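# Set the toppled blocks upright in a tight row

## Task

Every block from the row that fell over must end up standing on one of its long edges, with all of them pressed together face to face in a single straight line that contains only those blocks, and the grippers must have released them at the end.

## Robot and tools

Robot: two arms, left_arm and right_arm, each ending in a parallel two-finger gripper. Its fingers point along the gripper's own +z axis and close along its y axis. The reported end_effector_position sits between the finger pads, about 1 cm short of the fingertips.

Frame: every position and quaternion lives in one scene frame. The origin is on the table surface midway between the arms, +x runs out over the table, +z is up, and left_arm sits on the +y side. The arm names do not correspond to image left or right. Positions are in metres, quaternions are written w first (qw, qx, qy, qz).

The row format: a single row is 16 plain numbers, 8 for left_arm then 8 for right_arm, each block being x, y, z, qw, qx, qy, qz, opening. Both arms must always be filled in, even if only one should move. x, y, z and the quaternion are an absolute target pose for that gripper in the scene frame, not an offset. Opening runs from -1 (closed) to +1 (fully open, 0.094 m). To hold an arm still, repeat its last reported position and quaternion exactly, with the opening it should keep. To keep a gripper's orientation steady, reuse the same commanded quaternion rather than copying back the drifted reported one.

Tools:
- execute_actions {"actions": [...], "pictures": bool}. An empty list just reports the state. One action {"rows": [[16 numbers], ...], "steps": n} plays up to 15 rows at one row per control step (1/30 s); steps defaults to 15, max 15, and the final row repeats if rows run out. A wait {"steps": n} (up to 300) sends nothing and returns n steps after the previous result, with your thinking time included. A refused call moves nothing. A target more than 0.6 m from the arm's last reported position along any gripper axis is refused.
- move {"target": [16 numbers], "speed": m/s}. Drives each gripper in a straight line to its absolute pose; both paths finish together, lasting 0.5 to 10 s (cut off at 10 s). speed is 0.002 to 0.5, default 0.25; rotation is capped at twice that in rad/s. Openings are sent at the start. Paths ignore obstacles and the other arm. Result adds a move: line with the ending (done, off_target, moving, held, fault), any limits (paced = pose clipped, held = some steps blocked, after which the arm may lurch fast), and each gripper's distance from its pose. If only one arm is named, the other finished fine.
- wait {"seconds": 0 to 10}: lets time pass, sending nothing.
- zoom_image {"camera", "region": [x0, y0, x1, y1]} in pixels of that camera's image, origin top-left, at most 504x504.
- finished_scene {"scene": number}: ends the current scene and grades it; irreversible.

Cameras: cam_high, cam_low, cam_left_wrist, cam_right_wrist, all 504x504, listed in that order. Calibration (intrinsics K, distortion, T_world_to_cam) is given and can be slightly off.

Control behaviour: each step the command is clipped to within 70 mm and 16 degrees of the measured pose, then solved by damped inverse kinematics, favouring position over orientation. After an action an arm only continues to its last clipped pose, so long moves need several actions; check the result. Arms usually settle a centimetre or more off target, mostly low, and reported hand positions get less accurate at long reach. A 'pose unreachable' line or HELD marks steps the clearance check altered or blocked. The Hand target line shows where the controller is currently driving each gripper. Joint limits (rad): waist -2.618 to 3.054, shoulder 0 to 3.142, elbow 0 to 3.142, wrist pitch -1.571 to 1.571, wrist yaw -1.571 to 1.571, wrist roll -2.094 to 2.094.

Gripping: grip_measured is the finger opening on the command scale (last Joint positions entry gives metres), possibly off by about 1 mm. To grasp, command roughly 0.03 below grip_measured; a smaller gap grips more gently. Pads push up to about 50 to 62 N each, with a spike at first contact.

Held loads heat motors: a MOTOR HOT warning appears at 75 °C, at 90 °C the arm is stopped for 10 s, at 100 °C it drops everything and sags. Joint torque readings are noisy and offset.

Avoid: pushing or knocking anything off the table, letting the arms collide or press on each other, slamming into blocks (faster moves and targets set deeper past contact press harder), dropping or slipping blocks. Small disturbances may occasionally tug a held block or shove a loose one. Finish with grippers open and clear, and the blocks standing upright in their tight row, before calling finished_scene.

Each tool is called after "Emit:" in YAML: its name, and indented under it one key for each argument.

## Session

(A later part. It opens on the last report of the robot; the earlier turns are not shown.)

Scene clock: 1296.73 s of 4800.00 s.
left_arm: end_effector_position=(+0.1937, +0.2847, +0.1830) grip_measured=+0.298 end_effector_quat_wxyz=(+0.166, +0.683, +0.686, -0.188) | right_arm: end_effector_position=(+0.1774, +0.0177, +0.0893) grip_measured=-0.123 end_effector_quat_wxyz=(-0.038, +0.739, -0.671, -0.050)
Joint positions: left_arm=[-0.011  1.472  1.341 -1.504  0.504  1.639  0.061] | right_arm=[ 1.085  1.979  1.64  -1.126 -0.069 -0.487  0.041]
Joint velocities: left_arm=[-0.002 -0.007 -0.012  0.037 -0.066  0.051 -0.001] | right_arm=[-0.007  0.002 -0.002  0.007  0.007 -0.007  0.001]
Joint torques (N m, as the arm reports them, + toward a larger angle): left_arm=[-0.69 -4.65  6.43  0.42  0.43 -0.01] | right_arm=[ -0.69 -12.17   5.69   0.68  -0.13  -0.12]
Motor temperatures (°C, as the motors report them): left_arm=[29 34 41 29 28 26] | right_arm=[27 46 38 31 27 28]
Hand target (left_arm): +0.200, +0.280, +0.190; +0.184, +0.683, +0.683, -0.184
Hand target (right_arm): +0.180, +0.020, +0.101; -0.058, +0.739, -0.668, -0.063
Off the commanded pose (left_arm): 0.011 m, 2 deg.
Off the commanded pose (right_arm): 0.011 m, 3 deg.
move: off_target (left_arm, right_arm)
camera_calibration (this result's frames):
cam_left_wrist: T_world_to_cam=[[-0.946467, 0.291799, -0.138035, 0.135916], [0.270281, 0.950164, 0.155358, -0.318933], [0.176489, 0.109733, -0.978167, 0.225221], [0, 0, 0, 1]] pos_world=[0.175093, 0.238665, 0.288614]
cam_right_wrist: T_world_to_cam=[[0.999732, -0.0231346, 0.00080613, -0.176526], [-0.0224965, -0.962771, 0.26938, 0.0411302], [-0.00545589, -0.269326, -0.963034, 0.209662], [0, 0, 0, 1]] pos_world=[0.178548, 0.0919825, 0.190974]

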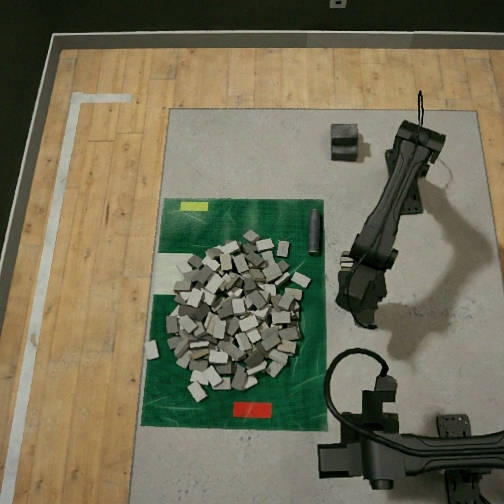

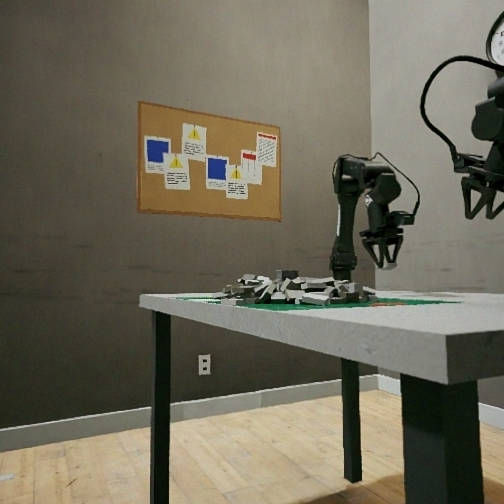

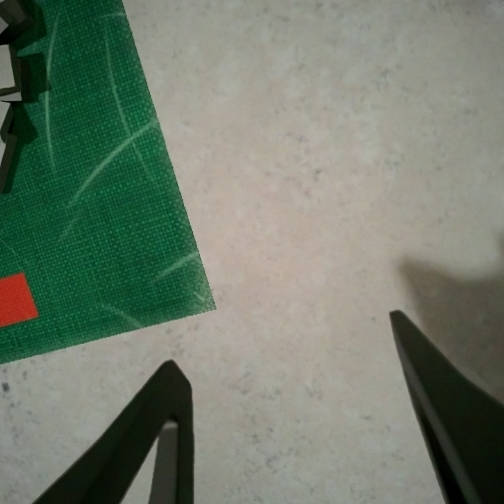

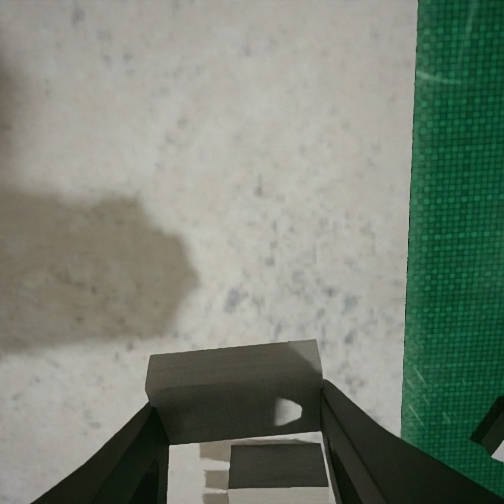

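Emit:
move:
  target: [0.200,0.240,0.180,0.183,0.683,0.683,-0.183,0.3,0.185,-0.149,0.095,-0.4056,0.5793,-0.5793,-0.4056,-0.165]
  speed: 0.1

Emit:
move:
  target: [0.200,0.240,0.180,0.183,0.683,0.683,-0.183,0.3,0.185,-0.151,0.036,-0.4056,0.5793,-0.5793,-0.4056,-0.165]
  speed: 0.03

Scene clock: 1311.50 s of 4800.00 s.
left_arm: end_effector_position=(+0.2057, +0.2443, +0.1795) grip_measured=+0.298 end_effector_quat_wxyz=(+0.175, +0.685, +0.685, -0.179) | right_arm: end_effector_position=(+0.1857, -0.1518, +0.0902) grip_measured=-0.123 end_effector_quat_wxyz=(+0.390, -0.576, +0.601, +0.395)
Joint positions: left_arm=[-0.176  1.472  1.328 -1.372  0.503  1.448  0.061] | right_arm=[ 0.178  1.117  0.294 -0.156 -1.09  -0.894  0.041]
Joint velocities: left_arm=[-0.007 -0.002  0.007  0.037  0.037  0.095 -0.002] | right_arm=[-0.027  0.012 -0.012  0.007 -0.051 -0.037 -0.001]
Joint torques (N m, as the arm reports them, + toward a larger angle): left_arm=[-0.72 -6.48  3.59  0.6   0.4  -0.05] | right_arm=[-0.63 -2.49  5.67  1.31 -0.65 -0.13]
Motor temperatures (°C, as the motors report them): left_arm=[29 35 40 29 28 26] | right_arm=[27 44 37 32 27 28]
Hand target (left_arm): +0.200, +0.240, +0.180; +0.184, +0.683, +0.683, -0.184
Hand target (right_arm): +0.185, -0.151, +0.095; -0.403, +0.578, -0.586, -0.400
Off the commanded pose (left_arm): 0.007 m, 1 deg.
Off the commanded pose (right_arm): 0.006 m, 3 deg.
After step 90, 5.73 s passed at rest.
move: off_target (right_arm)
camera_calibration (this result's frames):
cam_left_wrist: T_world_to_cam=[[-0.943043, 0.290163, -0.162714, 0.162736], [0.264364, 0.950561, 0.162927, -0.283435], [0.201944, 0.110631, -0.973129, 0.217708], [0, 0, 0, 1]] pos_world=[0.184432, 0.198117, 0.284516]
cam_right_wrist: T_world_to_cam=[[0.987873, -0.0941157, -0.123485, -0.186075], [-0.153751, -0.703678, -0.693684, 0.0285499], [-0.021607, 0.704258, -0.709615, 0.292799], [0, 0, 0, 1]] pos_world=[0.194534, -0.203629, 0.204602]

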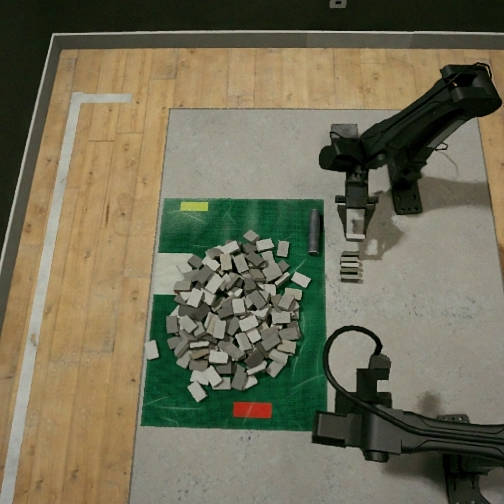

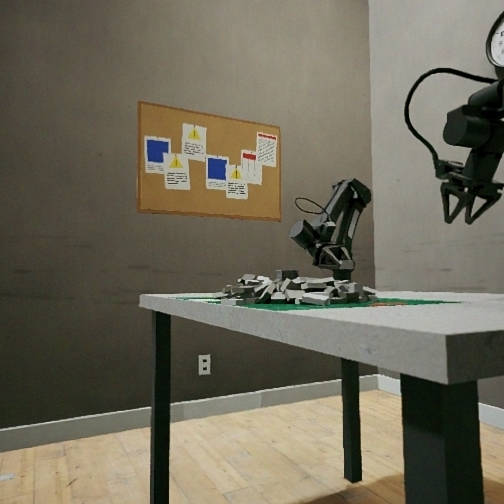

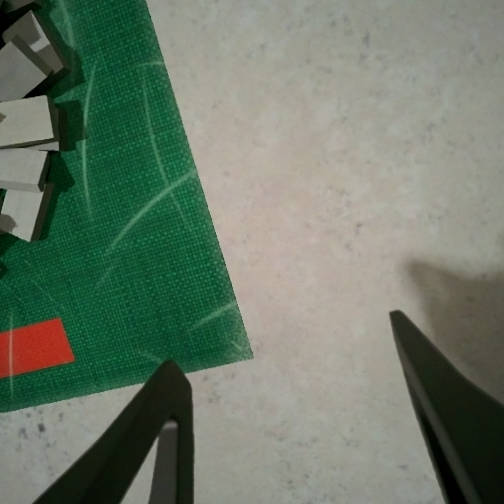

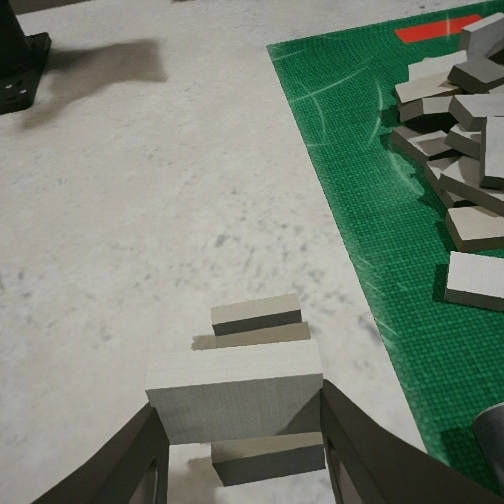

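Scene clock: 1313.87 s of 4800.00 s.
left_arm: end_effector_position=(+0.2031, +0.2446, +0.1769) grip_measured=+0.298 end_effector_quat_wxyz=(+0.172, +0.683, +0.686, -0.181) | right_arm: end_effector_position=(+0.1901, -0.1500, +0.0343) grip_measured=-0.123 end_effector_quat_wxyz=(+0.402, -0.583, +0.586, +0.394)
Joint positions: left_arm=[-0.176  1.468  1.314 -1.37   0.503  1.446  0.061] | right_arm=[ 0.173  1.511  0.172  0.374 -1.109 -0.921  0.041]
Joint velocities: left_arm=[-0.002 -0.017 -0.012 -0.037 -0.051 -0.037  0.   ] | right_arm=[-0.007 -0.012 -0.007  0.066  0.022 -0.022  0.001]
Joint torques (N m, as the arm reports them, + toward a larger angle): left_arm=[-0.84 -6.18  4.36  0.59  0.39 -0.06] | right_arm=[-0.67 -2.35  2.92  1.35 -0.66 -0.05]
Motor temperatures (°C, as the motors report them): left_arm=[29 35 40 29 28 26] | right_arm=[27 43 37 32 27 28]
Hand target (left_arm): +0.200, +0.240, +0.180; +0.183, +0.683, +0.683, -0.183
Hand target (right_arm): +0.185, -0.151, +0.035; -0.405, +0.579, -0.579, -0.405
Off the commanded pose (left_arm): 0.006 m, 1 deg.
Off the commanded pose (right_arm): 0.005 m, 2 deg.
move: done
camera_calibration (this result's frames):
cam_left_wrist: T_world_to_cam=[[-0.944816, 0.288715, -0.154808, 0.159087], [0.264097, 0.950872, 0.161541, -0.28237], [0.193842, 0.111743, -0.974648, 0.217317], [0, 0, 0, 1]] pos_world=[0.182756, 0.198283, 0.28205]
cam_right_wrist: T_world_to_cam=[[0.992836, -0.0762355, -0.0920016, -0.196516], [-0.119104, -0.692719, -0.711305, -0.0126333], [-0.00950454, 0.717167, -0.696836, 0.251141], [0, 0, 0, 1]] pos_world=[0.195991, -0.203843, 0.147938]

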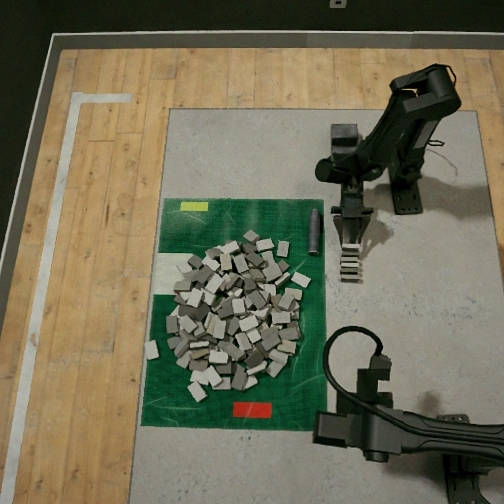

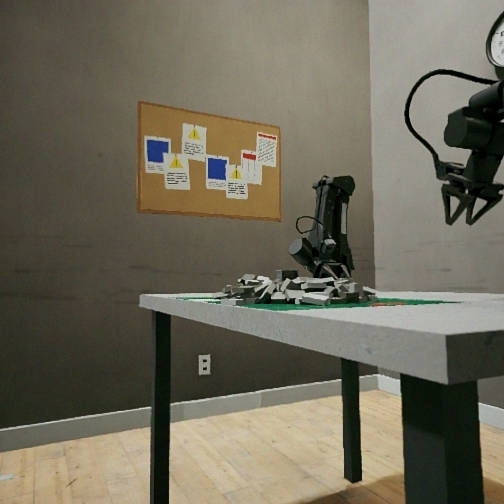

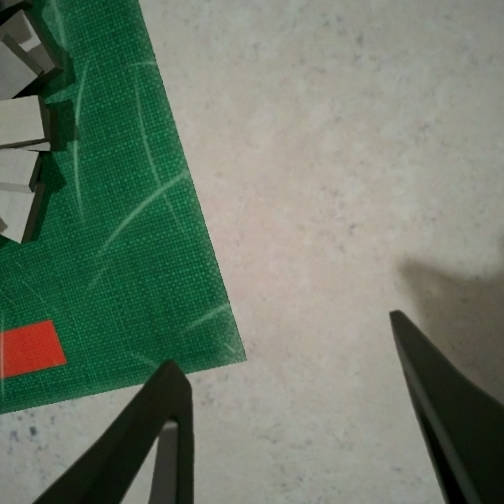

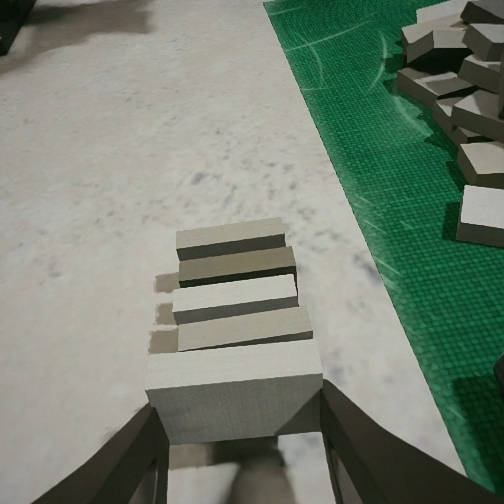

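Emit:
move:
  target: [0.200,0.240,0.180,0.183,0.683,0.683,-0.183,0.3,0.184,-0.151,0.0205,-0.4056,0.5793,-0.5793,-0.4056,-0.165]
  speed: 0.006

Scene clock: 1321.37 s of 4800.00 s.
left_arm: end_effector_position=(+0.2031, +0.2446, +0.1768) grip_measured=+0.298 end_effector_quat_wxyz=(+0.172, +0.683, +0.686, -0.181) | right_arm: end_effector_position=(+0.1915, -0.1496, +0.0195) grip_measured=-0.123 end_effector_quat_wxyz=(+0.404, -0.584, +0.584, +0.393)
Joint positions: left_arm=[-0.176  1.468  1.314 -1.37   0.503  1.446  0.061] | right_arm=[ 0.173  1.65   0.156  0.536 -1.109 -0.921  0.041]
Joint velocities: left_arm=[-0.002  0.002  0.007 -0.081 -0.066 -0.022  0.001] | right_arm=[-0.007 -0.007 -0.007  0.037  0.037 -0.066  0.   ]
Joint torques (N m, as the arm reports them, + toward a larger angle): left_arm=[-0.81 -6.2   4.32  0.57  0.41 -0.04] | right_arm=[-0.54 -2.75  1.65  1.35 -0.66  0.01]
Motor temperatures (°C, as the motors report them): left_arm=[29 35 39 29 28 26] | right_arm=[27 40 36 33 27 28]
Hand target (left_arm): +0.200, +0.240, +0.180; +0.183, +0.683, +0.683, -0.183
Hand target (right_arm): +0.184, -0.151, +0.020; -0.405, +0.580, -0.579, -0.405
Off the commanded pose (left_arm): 0.006 m, 1 deg.
Off the commanded pose (right_arm): 0.008 m, 2 deg.
After step 90, 1.67 s passed at rest.
move: done
camera_calibration (this result's frames):
cam_left_wrist: T_world_to_cam=[[-0.944815, 0.288757, -0.154738, 0.15905], [0.264073, 0.950815, 0.161912, -0.28247], [0.19388, 0.112115, -0.974598, 0.217169], [0, 0, 0, 1]] pos_world=[0.182761, 0.198302, 0.281998]
cam_right_wrist: T_world_to_cam=[[0.993415, -0.0763197, -0.0854514, -0.199514], [-0.114476, -0.691631, -0.713121, -0.0234376], [-0.00467568, 0.718207, -0.695814, 0.239796], [0, 0, 0, 1]] pos_world=[0.196638, -0.20366, 0.133091]

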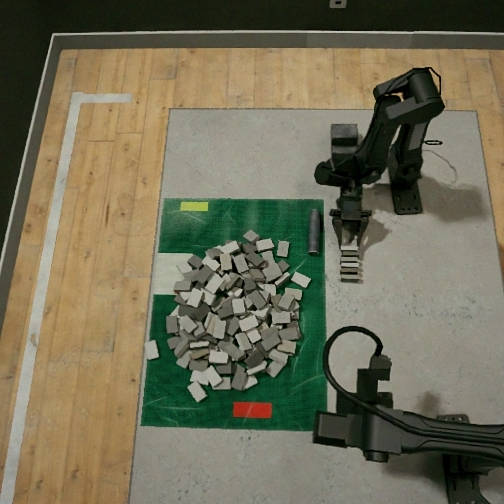

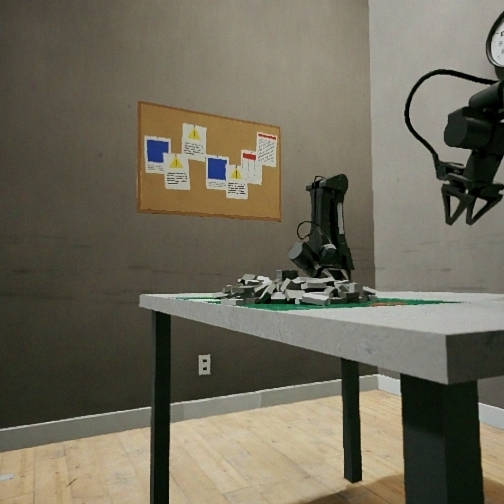

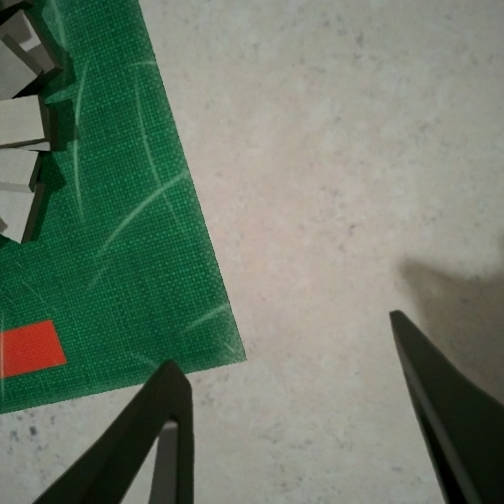

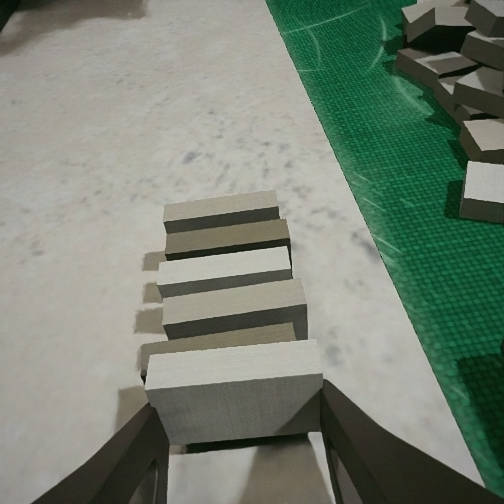

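z=0.0195, about on the table. Release.

Emit:
execute_actions:
  actions:
    - {"rows":[[0.200,0.240,0.180,0.183,0.683,0.683,-0.183,0.3,0.184,-0.151,0.0205,-0.4056,0.5793,-0.5793,-0.4056,-0.14],[0.200,0.240,0.180,0.183,0.683,0.683,-0.183,0.3,0.184,-0.151,0.0205,-0.4056,0.5793,-0.5793,-0.4056,-0.125],[0.200,0.240,0.180,0.183,0.683,0.683,-0.183,0.3,0.184,-0.151,0.0205,-0.4056,0.5793,-0.5793,-0.4056,-0.115],[0.200,0.240,0.180,0.183,0.683,0.683,-0.183,0.3,0.184,-0.151,0.0205,-0.4056,0.5793,-0.5793,-0.4056,-0.105],[0.200,0.240,0.180,0.183,0.683,0.683,-0.183,0.3,0.184,-0.151,0.0205,-0.4056,0.5793,-0.5793,-0.4056,-0.095],[0.200,0.240,0.180,0.183,0.683,0.683,-0.183,0.3,0.184,-0.151,0.0205,-0.4056,0.5793,-0.5793,-0.4056,-0.08],[0.200,0.240,0.180,0.183,0.683,0.683,-0.183,0.3,0.184,-0.151,0.0205,-0.4056,0.5793,-0.5793,-0.4056,-0.06],[0.200,0.240,0.180,0.183,0.683,0.683,-0.183,0.3,0.184,-0.151,0.0205,-0.4056,0.5793,-0.5793,-0.4056,-0.03],[0.200,0.240,0.180,0.183,0.683,0.683,-0.183,0.3,0.184,-0.151,0.0205,-0.4056,0.5793,-0.5793,-0.4056,0.01],[0.200,0.240,0.180,0.183,0.683,0.683,-0.183,0.3,0.184,-0.151,0.0205,-0.4056,0.5793,-0.5793,-0.4056,0.06],[0.200,0.240,0.180,0.183,0.683,0.683,-0.183,0.3,0.184,-0.151,0.0205,-0.4056,0.5793,-0.5793,-0.4056,0.12],[0.200,0.240,0.180,0.183,0.683,0.683,-0.183,0.3,0.184,-0.151,0.0205,-0.4056,0.5793,-0.5793,-0.4056,0.18],[0.200,0.240,0.180,0.183,0.683,0.683,-0.183,0.3,0.184,-0.151,0.0205,-0.4056,0.5793,-0.5793,-0.4056,0.24],[0.200,0.240,0.180,0.183,0.683,0.683,-0.183,0.3,0.184,-0.151,0.0205,-0.4056,0.5793,-0.5793,-0.4056,0.3]],"steps":15}

Scene clock: 1330.43 s of 4800.00 s.
left_arm: end_effector_position=(+0.2031, +0.2446, +0.1768) grip_measured=+0.298 end_effector_quat_wxyz=(+0.172, +0.683, +0.686, -0.181) | right_arm: end_effector_position=(+0.1917, -0.1487, +0.0217) grip_measured=+0.291 end_effector_quat_wxyz=(-0.409, +0.585, -0.578, -0.394)
Joint positions: left_arm=[-0.176  1.468  1.314 -1.37   0.503  1.446  0.061] | right_arm=[ 0.173  1.65   0.156  0.547 -1.119 -0.921  0.061]
Joint velocities: left_arm=[-0.002 -0.007  0.002  0.051 -0.051 -0.037 -0.   ] | right_arm=[-0.007  0.007 -0.007  0.037  0.007  0.022  0.014]
Joint torques (N m, as the arm reports them, + toward a larger angle): left_arm=[-0.81 -6.23  4.3   0.58  0.39 -0.03] | right_arm=[-0.51 -2.99  1.64  1.26 -0.55 -0.01]
Motor temperatures (°C, as the motors report them): left_arm=[29 36 39 29 28 26] | right_arm=[27 39 36 33 28 28]
Hand target (left_arm): +0.200, +0.240, +0.180; +0.183, +0.683, +0.683, -0.183
Hand target (right_arm): +0.184, -0.151, +0.020; -0.405, +0.579, -0.579, -0.405
Off the commanded pose (left_arm): 0.006 m, 1 deg.
Off the commanded pose (right_arm): 0.008 m, 2 deg.
Steps of this call (steps 1 to 90: nothing new was sent; then 5.57 s passed at rest; steps 91 to 105: all 15 steps of this action). Readings (end_effector_position):
91: left_arm (+0.2031, +0.2446, +0.1768) | right_arm (+0.1920, -0.1495, +0.0199)
92: left_arm (+0.2031, +0.2446, +0.1768) | right_arm (+0.1920, -0.1495, +0.0199)
94: left_arm (+0.2031, +0.2446, +0.1768) | right_arm (+0.1919, -0.1494, +0.0199)
98: left_arm (+0.2031, +0.2446, +0.1768) | right_arm (+0.1918, -0.1493, +0.0204)
105: the state above
camera_calibration (this result's frames):
cam_left_wrist: T_world_to_cam=[[-0.944815, 0.288757, -0.154738, 0.15905], [0.264073, 0.950815, 0.161912, -0.28247], [0.19388, 0.112115, -0.974598, 0.217169], [0, 0, 0, 1]] pos_world=[0.182761, 0.198302, 0.281998]
cam_right_wrist: T_world_to_cam=[[0.994533, -0.0697395, -0.0777172, -0.198867], [-0.10438, -0.684588, -0.721418, -0.0219216], [-0.00289294, 0.725587, -0.688125, 0.241328], [0, 0, 0, 1]] pos_world=[0.19619, -0.20398, 0.134794]

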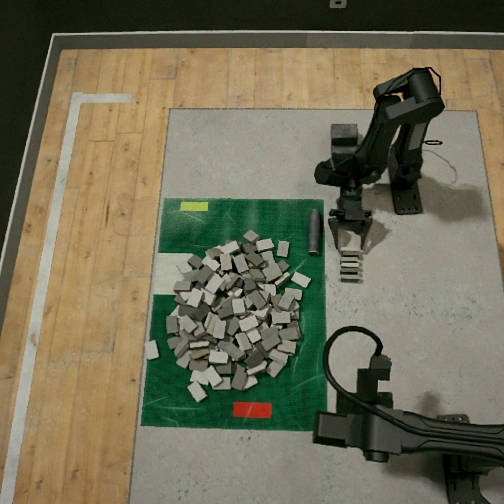

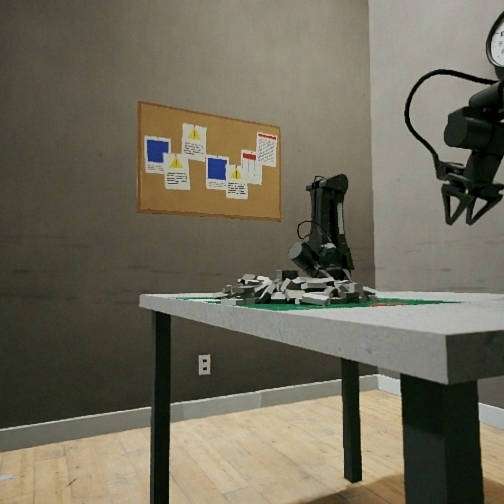

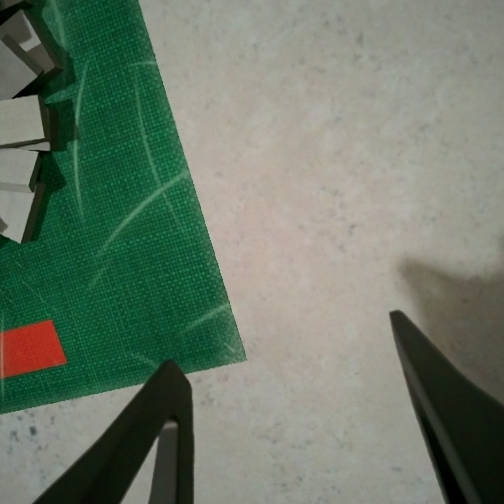

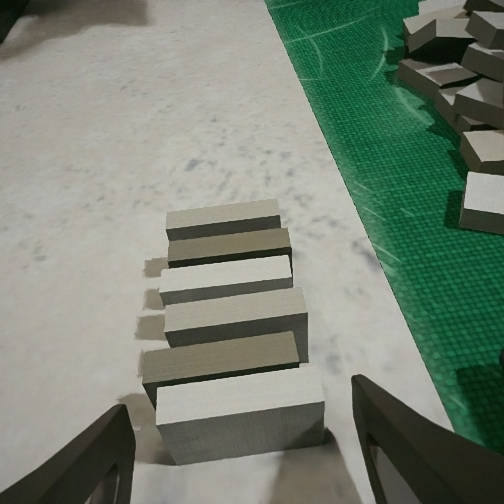

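Emit:
move:
  target: [0.200,0.240,0.180,0.183,0.683,0.683,-0.183,0.3,0.186,-0.172,0.040,-0.3265,0.6272,-0.6272,-0.3265,0.3]
  speed: 0.03

Emit:
move:
  target: [0.200,0.240,0.180,0.183,0.683,0.683,-0.183,0.3,0.186,-0.170,0.0145,-0.3265,0.6272,-0.6272,-0.3265,-0.4]
  speed: 0.01

Scene clock: 1349.67 s of 4800.00 s.
left_arm: end_effector_position=(+0.2031, +0.2447, +0.1768) grip_measured=+0.298 end_effector_quat_wxyz=(+0.172, +0.683, +0.686, -0.181) | right_arm: end_effector_position=(+0.1749, -0.1739, +0.0281) grip_measured=+0.298 end_effector_quat_wxyz=(+0.307, -0.624, +0.636, +0.335)
Joint positions: left_arm=[-0.176  1.468  1.314 -1.37   0.503  1.446  0.061] | right_arm=[ 0.173  1.282  0.293 -0.279 -0.908 -1.14   0.061]
Joint velocities: left_arm=[-0.012  0.002  0.002 -0.066 -0.037 -0.022 -0.   ] | right_arm=[-0.012  0.017 -0.002 -0.051 -0.007 -0.081 -0.   ]
Joint torques (N m, as the arm reports them, + toward a larger angle): left_arm=[-0.85 -6.24  4.33  0.56  0.38 -0.02] | right_arm=[-0.67 -4.38  8.26  0.56 -0.45 -0.09]
Motor temperatures (°C, as the motors report them): left_arm=[29 36 39 29 28 26] | right_arm=[27 38 36 33 28 28]
Hand target (left_arm): +0.200, +0.240, +0.180; +0.183, +0.683, +0.683, -0.183
Hand target (right_arm): +0.185, -0.172, +0.040; -0.325, +0.629, -0.626, -0.327
Off the commanded pose (left_arm): 0.006 m, 1 deg.
Off the commanded pose (right_arm): 0.016 m, 3 deg.
After step 90, 11.83 s passed at rest.
move: off_target (right_arm)
camera_calibration (this result's frames):
cam_left_wrist: T_world_to_cam=[[-0.944814, 0.288799, -0.154667, 0.159012], [0.26405, 0.950759, 0.162284, -0.28257], [0.193918, 0.112488, -0.974547, 0.217021], [0, 0, 0, 1]] pos_world=[0.182765, 0.198321, 0.281947]
cam_right_wrist: T_world_to_cam=[[0.988843, -0.0860325, -0.121609, -0.183995], [-0.136477, -0.850402, -0.508124, -0.0654761], [-0.0597013, 0.519052, -0.852655, 0.24256], [0, 0, 0, 1]] pos_world=[0.187487, -0.197412, 0.151175]

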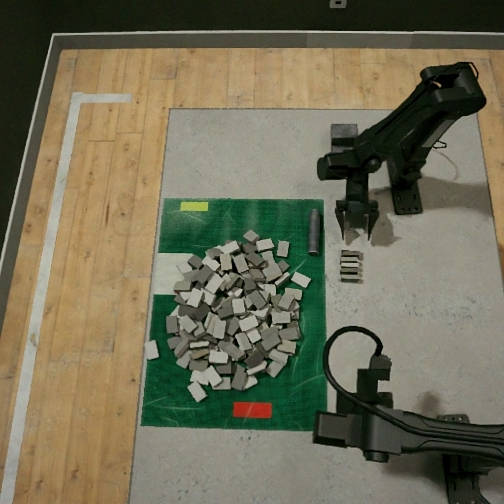

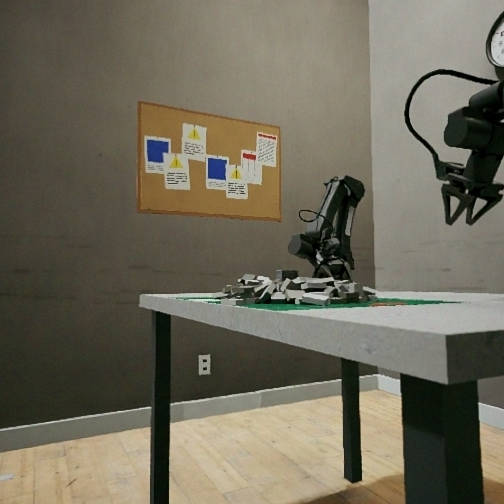

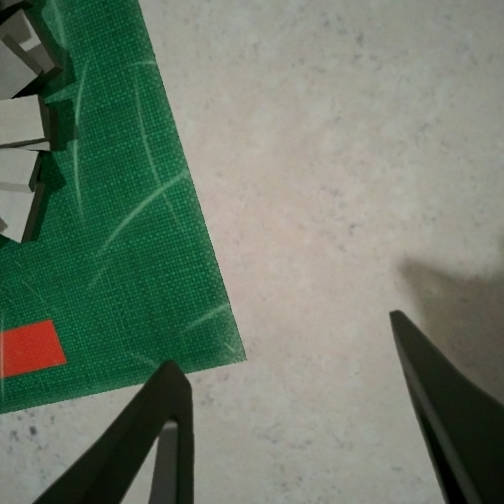

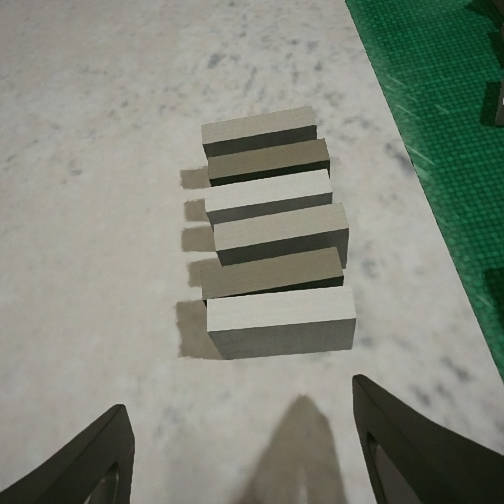

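Scene clock: 1352.27 s of 4800.00 s.
left_arm: end_effector_position=(+0.2031, +0.2448, +0.1768) grip_measured=+0.298 end_effector_quat_wxyz=(+0.172, +0.683, +0.686, -0.181) | right_arm: end_effector_position=(+0.1908, -0.1705, +0.0175) grip_measured=-0.398 end_effector_quat_wxyz=(-0.330, +0.632, -0.625, -0.317)
Joint positions: left_arm=[-0.176  1.468  1.314 -1.37   0.502  1.446  0.061] | right_arm=[ 0.173  1.379  0.278 -0.102 -0.899 -1.137  0.028]
Joint velocities: left_arm=[-0.002 -0.007  0.002 -0.007 -0.022  0.037  0.001] | right_arm=[ 0.002  0.002 -0.022  0.081  0.022  0.022 -0.   ]
Joint torques (N m, as the arm reports them, + toward a larger angle): left_arm=[-0.81 -6.25  4.32  0.57  0.39 -0.03] | right_arm=[ 0.27 -1.97  3.94  1.   -0.47  0.09]
Motor temperatures (°C, as the motors report them): left_arm=[29 36 39 29 28 26] | right_arm=[27 37 36 33 28 28]
Hand target (left_arm): +0.200, +0.240, +0.180; +0.183, +0.683, +0.683, -0.183
Hand target (right_arm): +0.186, -0.170, +0.015; -0.326, +0.627, -0.627, -0.326
Off the commanded pose (left_arm): 0.007 m, 1 deg.
Off the commanded pose (right_arm): 0.006 m, 1 deg.
move: done
camera_calibration (this result's frames):
cam_left_wrist: T_world_to_cam=[[-0.944813, 0.28884, -0.154597, 0.158975], [0.264026, 0.950702, 0.162655, -0.282669], [0.193957, 0.112861, -0.974496, 0.216873], [0, 0, 0, 1]] pos_world=[0.182769, 0.19834, 0.281896]
cam_right_wrist: T_world_to_cam=[[0.994175, -0.0898328, -0.0595437, -0.203527], [-0.107725, -0.845078, -0.523678, -0.0701867], [-0.00327561, 0.527042, -0.849833, 0.223281], [0, 0, 0, 1]] pos_world=[0.195512, -0.195275, 0.140877]

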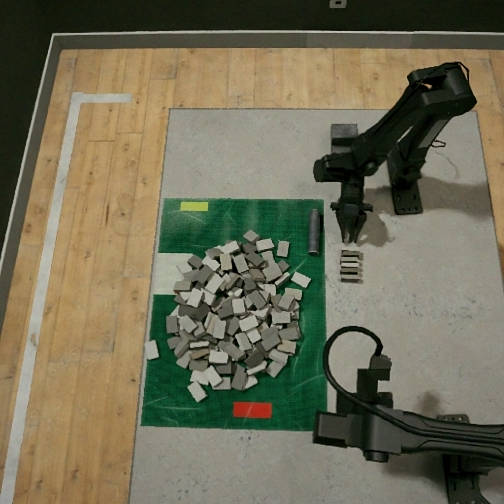

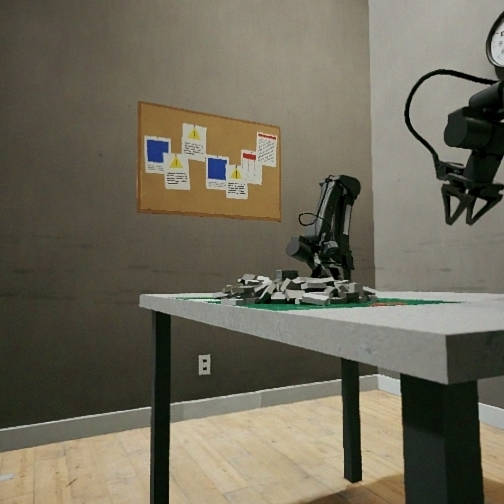

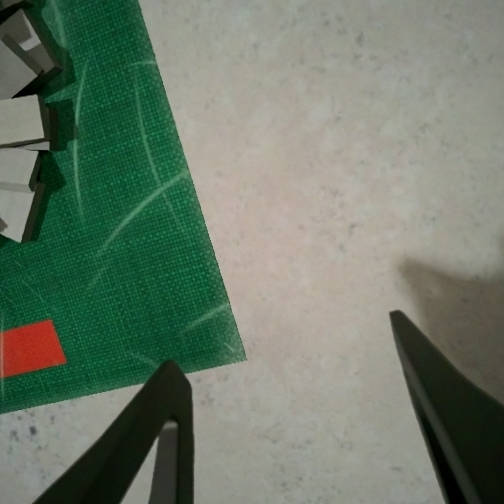

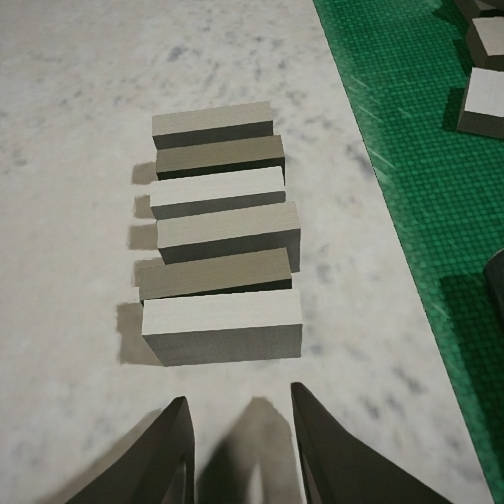

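Emit:
move:
  target: [0.200,0.240,0.180,0.183,0.683,0.683,-0.183,0.3,0.181,-0.169,0.011,-0.3265,0.6272,-0.6272,-0.3265,-0.4]
  speed: 0.005

Scene clock: 1357.80 s of 4800.00 s.
left_arm: end_effector_position=(+0.2031, +0.2448, +0.1768) grip_measured=+0.298 end_effector_quat_wxyz=(+0.172, +0.683, +0.686, -0.181) | right_arm: end_effector_position=(+0.1884, -0.1709, +0.0135) grip_measured=-0.398 end_effector_quat_wxyz=(+0.332, -0.629, +0.628, +0.315)
Joint positions: left_arm=[-0.176  1.468  1.314 -1.37   0.502  1.446  0.061] | right_arm=[ 0.179  1.379  0.252 -0.058 -0.892 -1.116  0.028]
Joint velocities: left_arm=[-0.017 -0.012  0.007  0.051 -0.081 -0.037 -0.   ] | right_arm=[-0.007  0.007 -0.012  0.022 -0.066  0.022  0.   ]
Joint torques (N m, as the arm reports them, + toward a larger angle): left_arm=[-0.86 -6.24  4.29  0.56  0.4  -0.05] | right_arm=[ 0.88 -2.26  3.68  1.02 -0.48  0.07]
Motor temperatures (°C, as the motors report them): left_arm=[29 36 39 29 28 26] | right_arm=[27 37 36 33 28 28]
Hand target (left_arm): +0.200, +0.240, +0.180; +0.183, +0.683, +0.683, -0.183
Hand target (right_arm): +0.181, -0.169, +0.011; -0.327, +0.627, -0.627, -0.326
Off the commanded pose (left_arm): 0.007 m, 1 deg.
Off the commanded pose (right_arm): 0.008 m, 1 deg.
move: done
camera_calibration (this result's frames):
cam_left_wrist: T_world_to_cam=[[-0.944813, 0.28884, -0.154597, 0.158975], [0.264026, 0.950702, 0.162655, -0.282669], [0.193957, 0.112861, -0.974496, 0.216873], [0, 0, 0, 1]] pos_world=[0.182769, 0.19834, 0.281896]
cam_right_wrist: T_world_to_cam=[[0.993399, -0.0991693, -0.0576494, -0.202842], [-0.114667, -0.845023, -0.52229, -0.0715713], [0.00308006, 0.525453, -0.850817, 0.218601], [0, 0, 0, 1]] pos_world=[0.192623, -0.19546, 0.136915]

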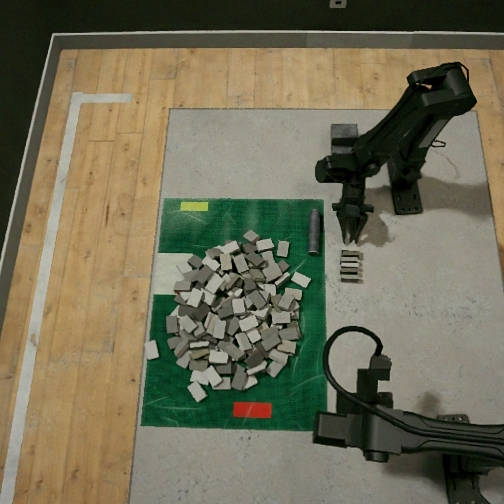

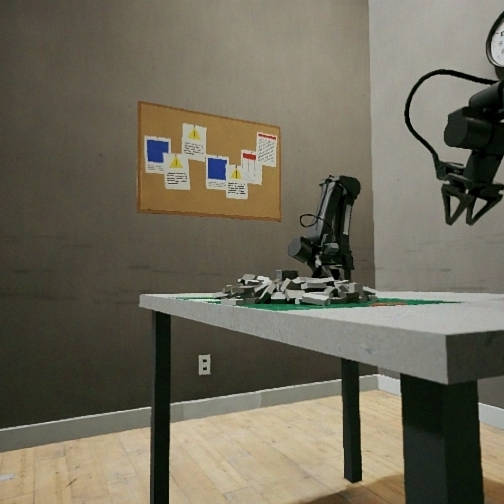

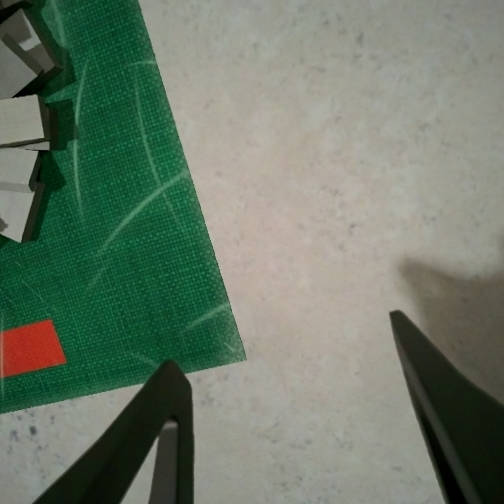

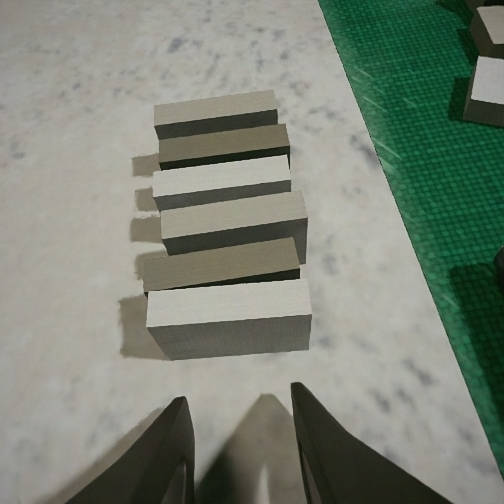

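Emit:
move:
  target: [0.200,0.240,0.180,0.183,0.683,0.683,-0.183,0.3,0.183,-0.142,0.014,-0.3265,0.6272,-0.6272,-0.3265,-0.4]
  speed: 0.005

Scene clock: 1368.33 s of 4800.00 s.
left_arm: end_effector_position=(+0.2032, +0.2449, +0.1767) grip_measured=+0.298 end_effector_quat_wxyz=(+0.172, +0.683, +0.686, -0.181) | right_arm: end_effector_position=(+0.1915, -0.1423, +0.0189) grip_measured=-0.398 end_effector_quat_wxyz=(+0.336, -0.627, +0.627, +0.316)
Joint positions: left_arm=[-0.176  1.468  1.314 -1.37   0.502  1.446  0.061] | right_arm=[ 0.335  1.393  0.252  0.131 -0.826 -0.894  0.028]
Joint velocities: left_arm=[ 0.017 -0.012 -0.007  0.037  0.11  -0.007 -0.   ] | right_arm=[ 0.002  0.007 -0.002 -0.007 -0.037  0.037 -0.   ]
Joint torques (N m, as the arm reports them, + toward a larger angle): left_arm=[-0.82 -6.21  4.28  0.58  0.41 -0.04] | right_arm=[ 0.94 -2.23  3.62  1.34 -0.42  0.07]
Motor temperatures (°C, as the motors report them): left_arm=[29 36 39 29 28 26] | right_arm=[27 37 36 33 27 28]
Hand target (left_arm): +0.200, +0.240, +0.180; +0.183, +0.683, +0.683, -0.183
Hand target (right_arm): +0.183, -0.141, +0.015; -0.328, +0.626, -0.627, -0.327
Off the commanded pose (left_arm): 0.007 m, 1 deg.
Off the commanded pose (right_arm): 0.010 m, 2 deg.
After step 90, 1.43 s passed at rest.
move: done
camera_calibration (this result's frames):
cam_left_wrist: T_world_to_cam=[[-0.94481, 0.288924, -0.154456, 0.1589], [0.263978, 0.950588, 0.163397, -0.282869], [0.194033, 0.113606, -0.974395, 0.216577], [0, 0, 0, 1]] pos_world=[0.182778, 0.198377, 0.281794]
cam_right_wrist: T_world_to_cam=[[0.99327, -0.101593, -0.0556172, -0.203137], [-0.115596, -0.839672, -0.530649, -0.0430785], [0.0072102, 0.533507, -0.845765, 0.208424], [0, 0, 0, 1]] pos_world=[0.195288, -0.168005, 0.14212]

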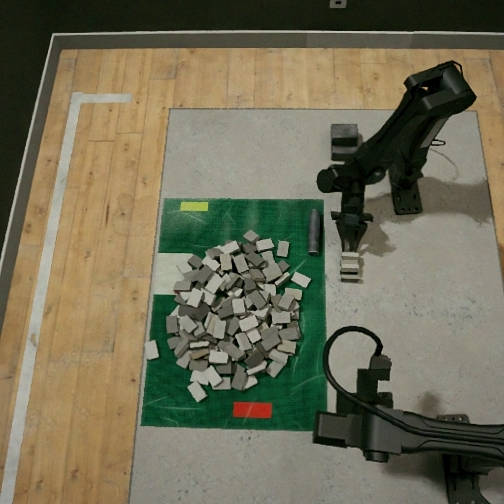

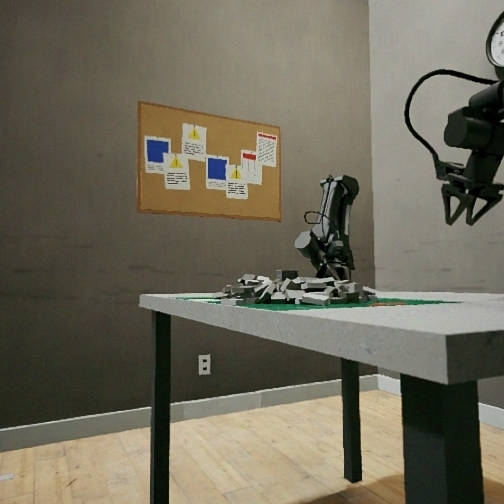

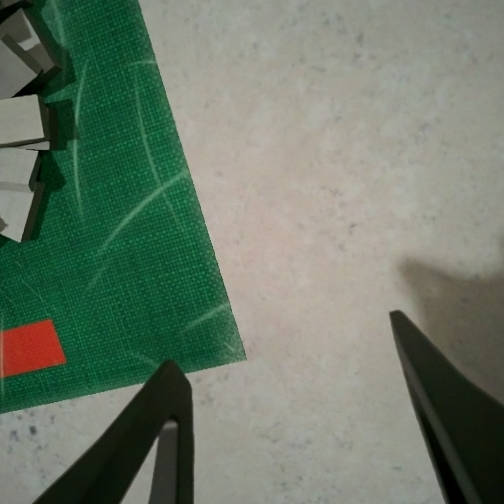

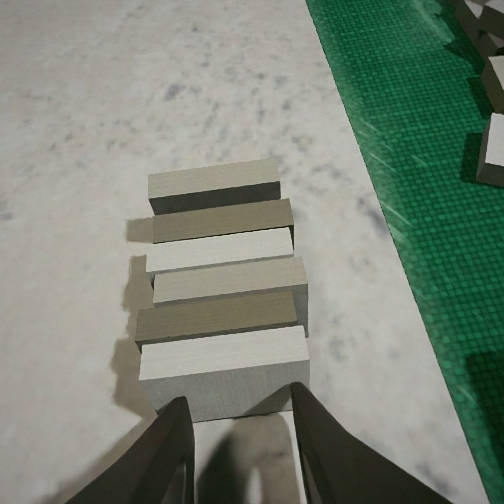

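Emit:
move:
  target: [0.200,0.240,0.180,0.183,0.683,0.683,-0.183,0.3,0.183,-0.144,0.009,-0.3265,0.6272,-0.6272,-0.3265,-0.4]
  speed: 0.004

Emit:
zoom_image:
  camera: "cam_right_wrist"
  region: [100, 140, 360, 440]

Scene clock: 1375.37 s of 4800.00 s.
left_arm: end_effector_position=(+0.2032, +0.2449, +0.1767) grip_measured=+0.298 end_effector_quat_wxyz=(+0.172, +0.683, +0.686, -0.181) | right_arm: end_effector_position=(+0.1923, -0.1425, +0.0140) grip_measured=-0.398 end_effector_quat_wxyz=(+0.332, -0.626, +0.631, +0.316)
Joint positions: left_arm=[-0.176  1.468  1.314 -1.37   0.502  1.446  0.061] | right_arm=[ 0.335  1.424  0.252  0.153 -0.821 -0.892  0.028]
Joint velocities: left_arm=[-0.007  0.002  0.007  0.007 -0.051  0.022 -0.   ] | right_arm=[-0.007 -0.002  0.022 -0.051  0.022 -0.007  0.001]
Joint torques (N m, as the arm reports them, + toward a larger angle): left_arm=[-0.77 -6.27  4.31  0.58  0.4  -0.03] | right_arm=[ 0.07 -2.21  2.95  1.34 -0.47 -0.09]
Motor temperatures (°C, as the motors report them): left_arm=[29 36 38 29 28 26] | right_arm=[27 37 36 33 27 28]
Hand target (left_arm): +0.200, +0.240, +0.180; +0.183, +0.683, +0.683, -0.183
Hand target (right_arm): +0.183, -0.144, +0.009; -0.326, +0.627, -0.627, -0.326
Off the commanded pose (left_arm): 0.007 m, 1 deg.
Off the commanded pose (right_arm): 0.011 m, 1 deg.
After step 90, 0.40 s passed at rest.
move: off_target (right_arm)
camera_calibration (this result's frames):
cam_left_wrist: T_world_to_cam=[[-0.94481, 0.288924, -0.154456, 0.1589], [0.263978, 0.950588, 0.163397, -0.282869], [0.194033, 0.113606, -0.974395, 0.216577], [0, 0, 0, 1]] pos_world=[0.182778, 0.198377, 0.281794]
cam_right_wrist: T_world_to_cam=[[0.992447, -0.105093, -0.0632729, -0.20444], [-0.122659, -0.843073, -0.523624, -0.0449831], [0.00168572, 0.527431, -0.849597, 0.204634], [0, 0, 0, 1]] pos_world=[0.197034, -0.16734, 0.137367]

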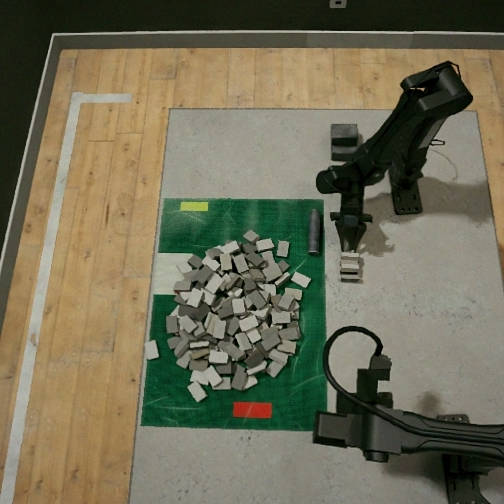

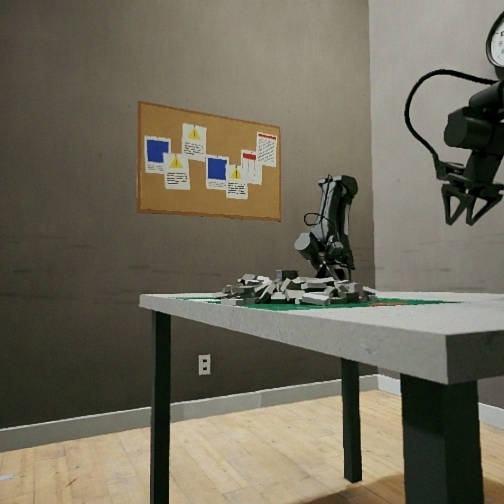

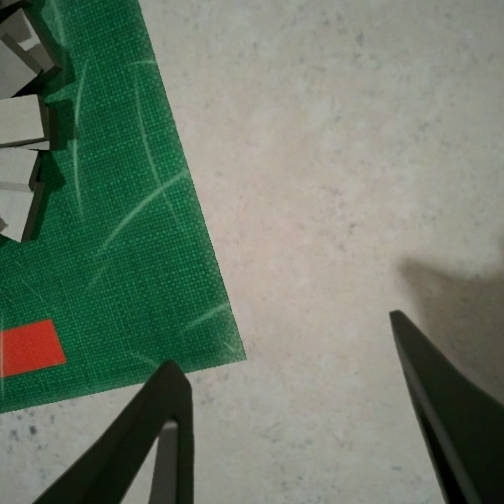

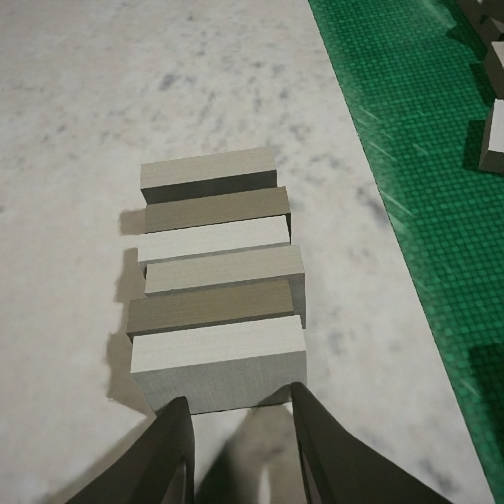

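Region (100, 140, 360, 440) of cam_right_wrist's 504x504 image, scaled by 1.680, with more detail than that image has; it fills the left 437 columns of this view, and the rest is white.

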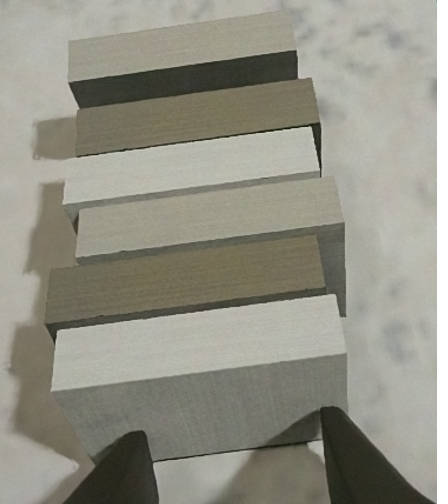

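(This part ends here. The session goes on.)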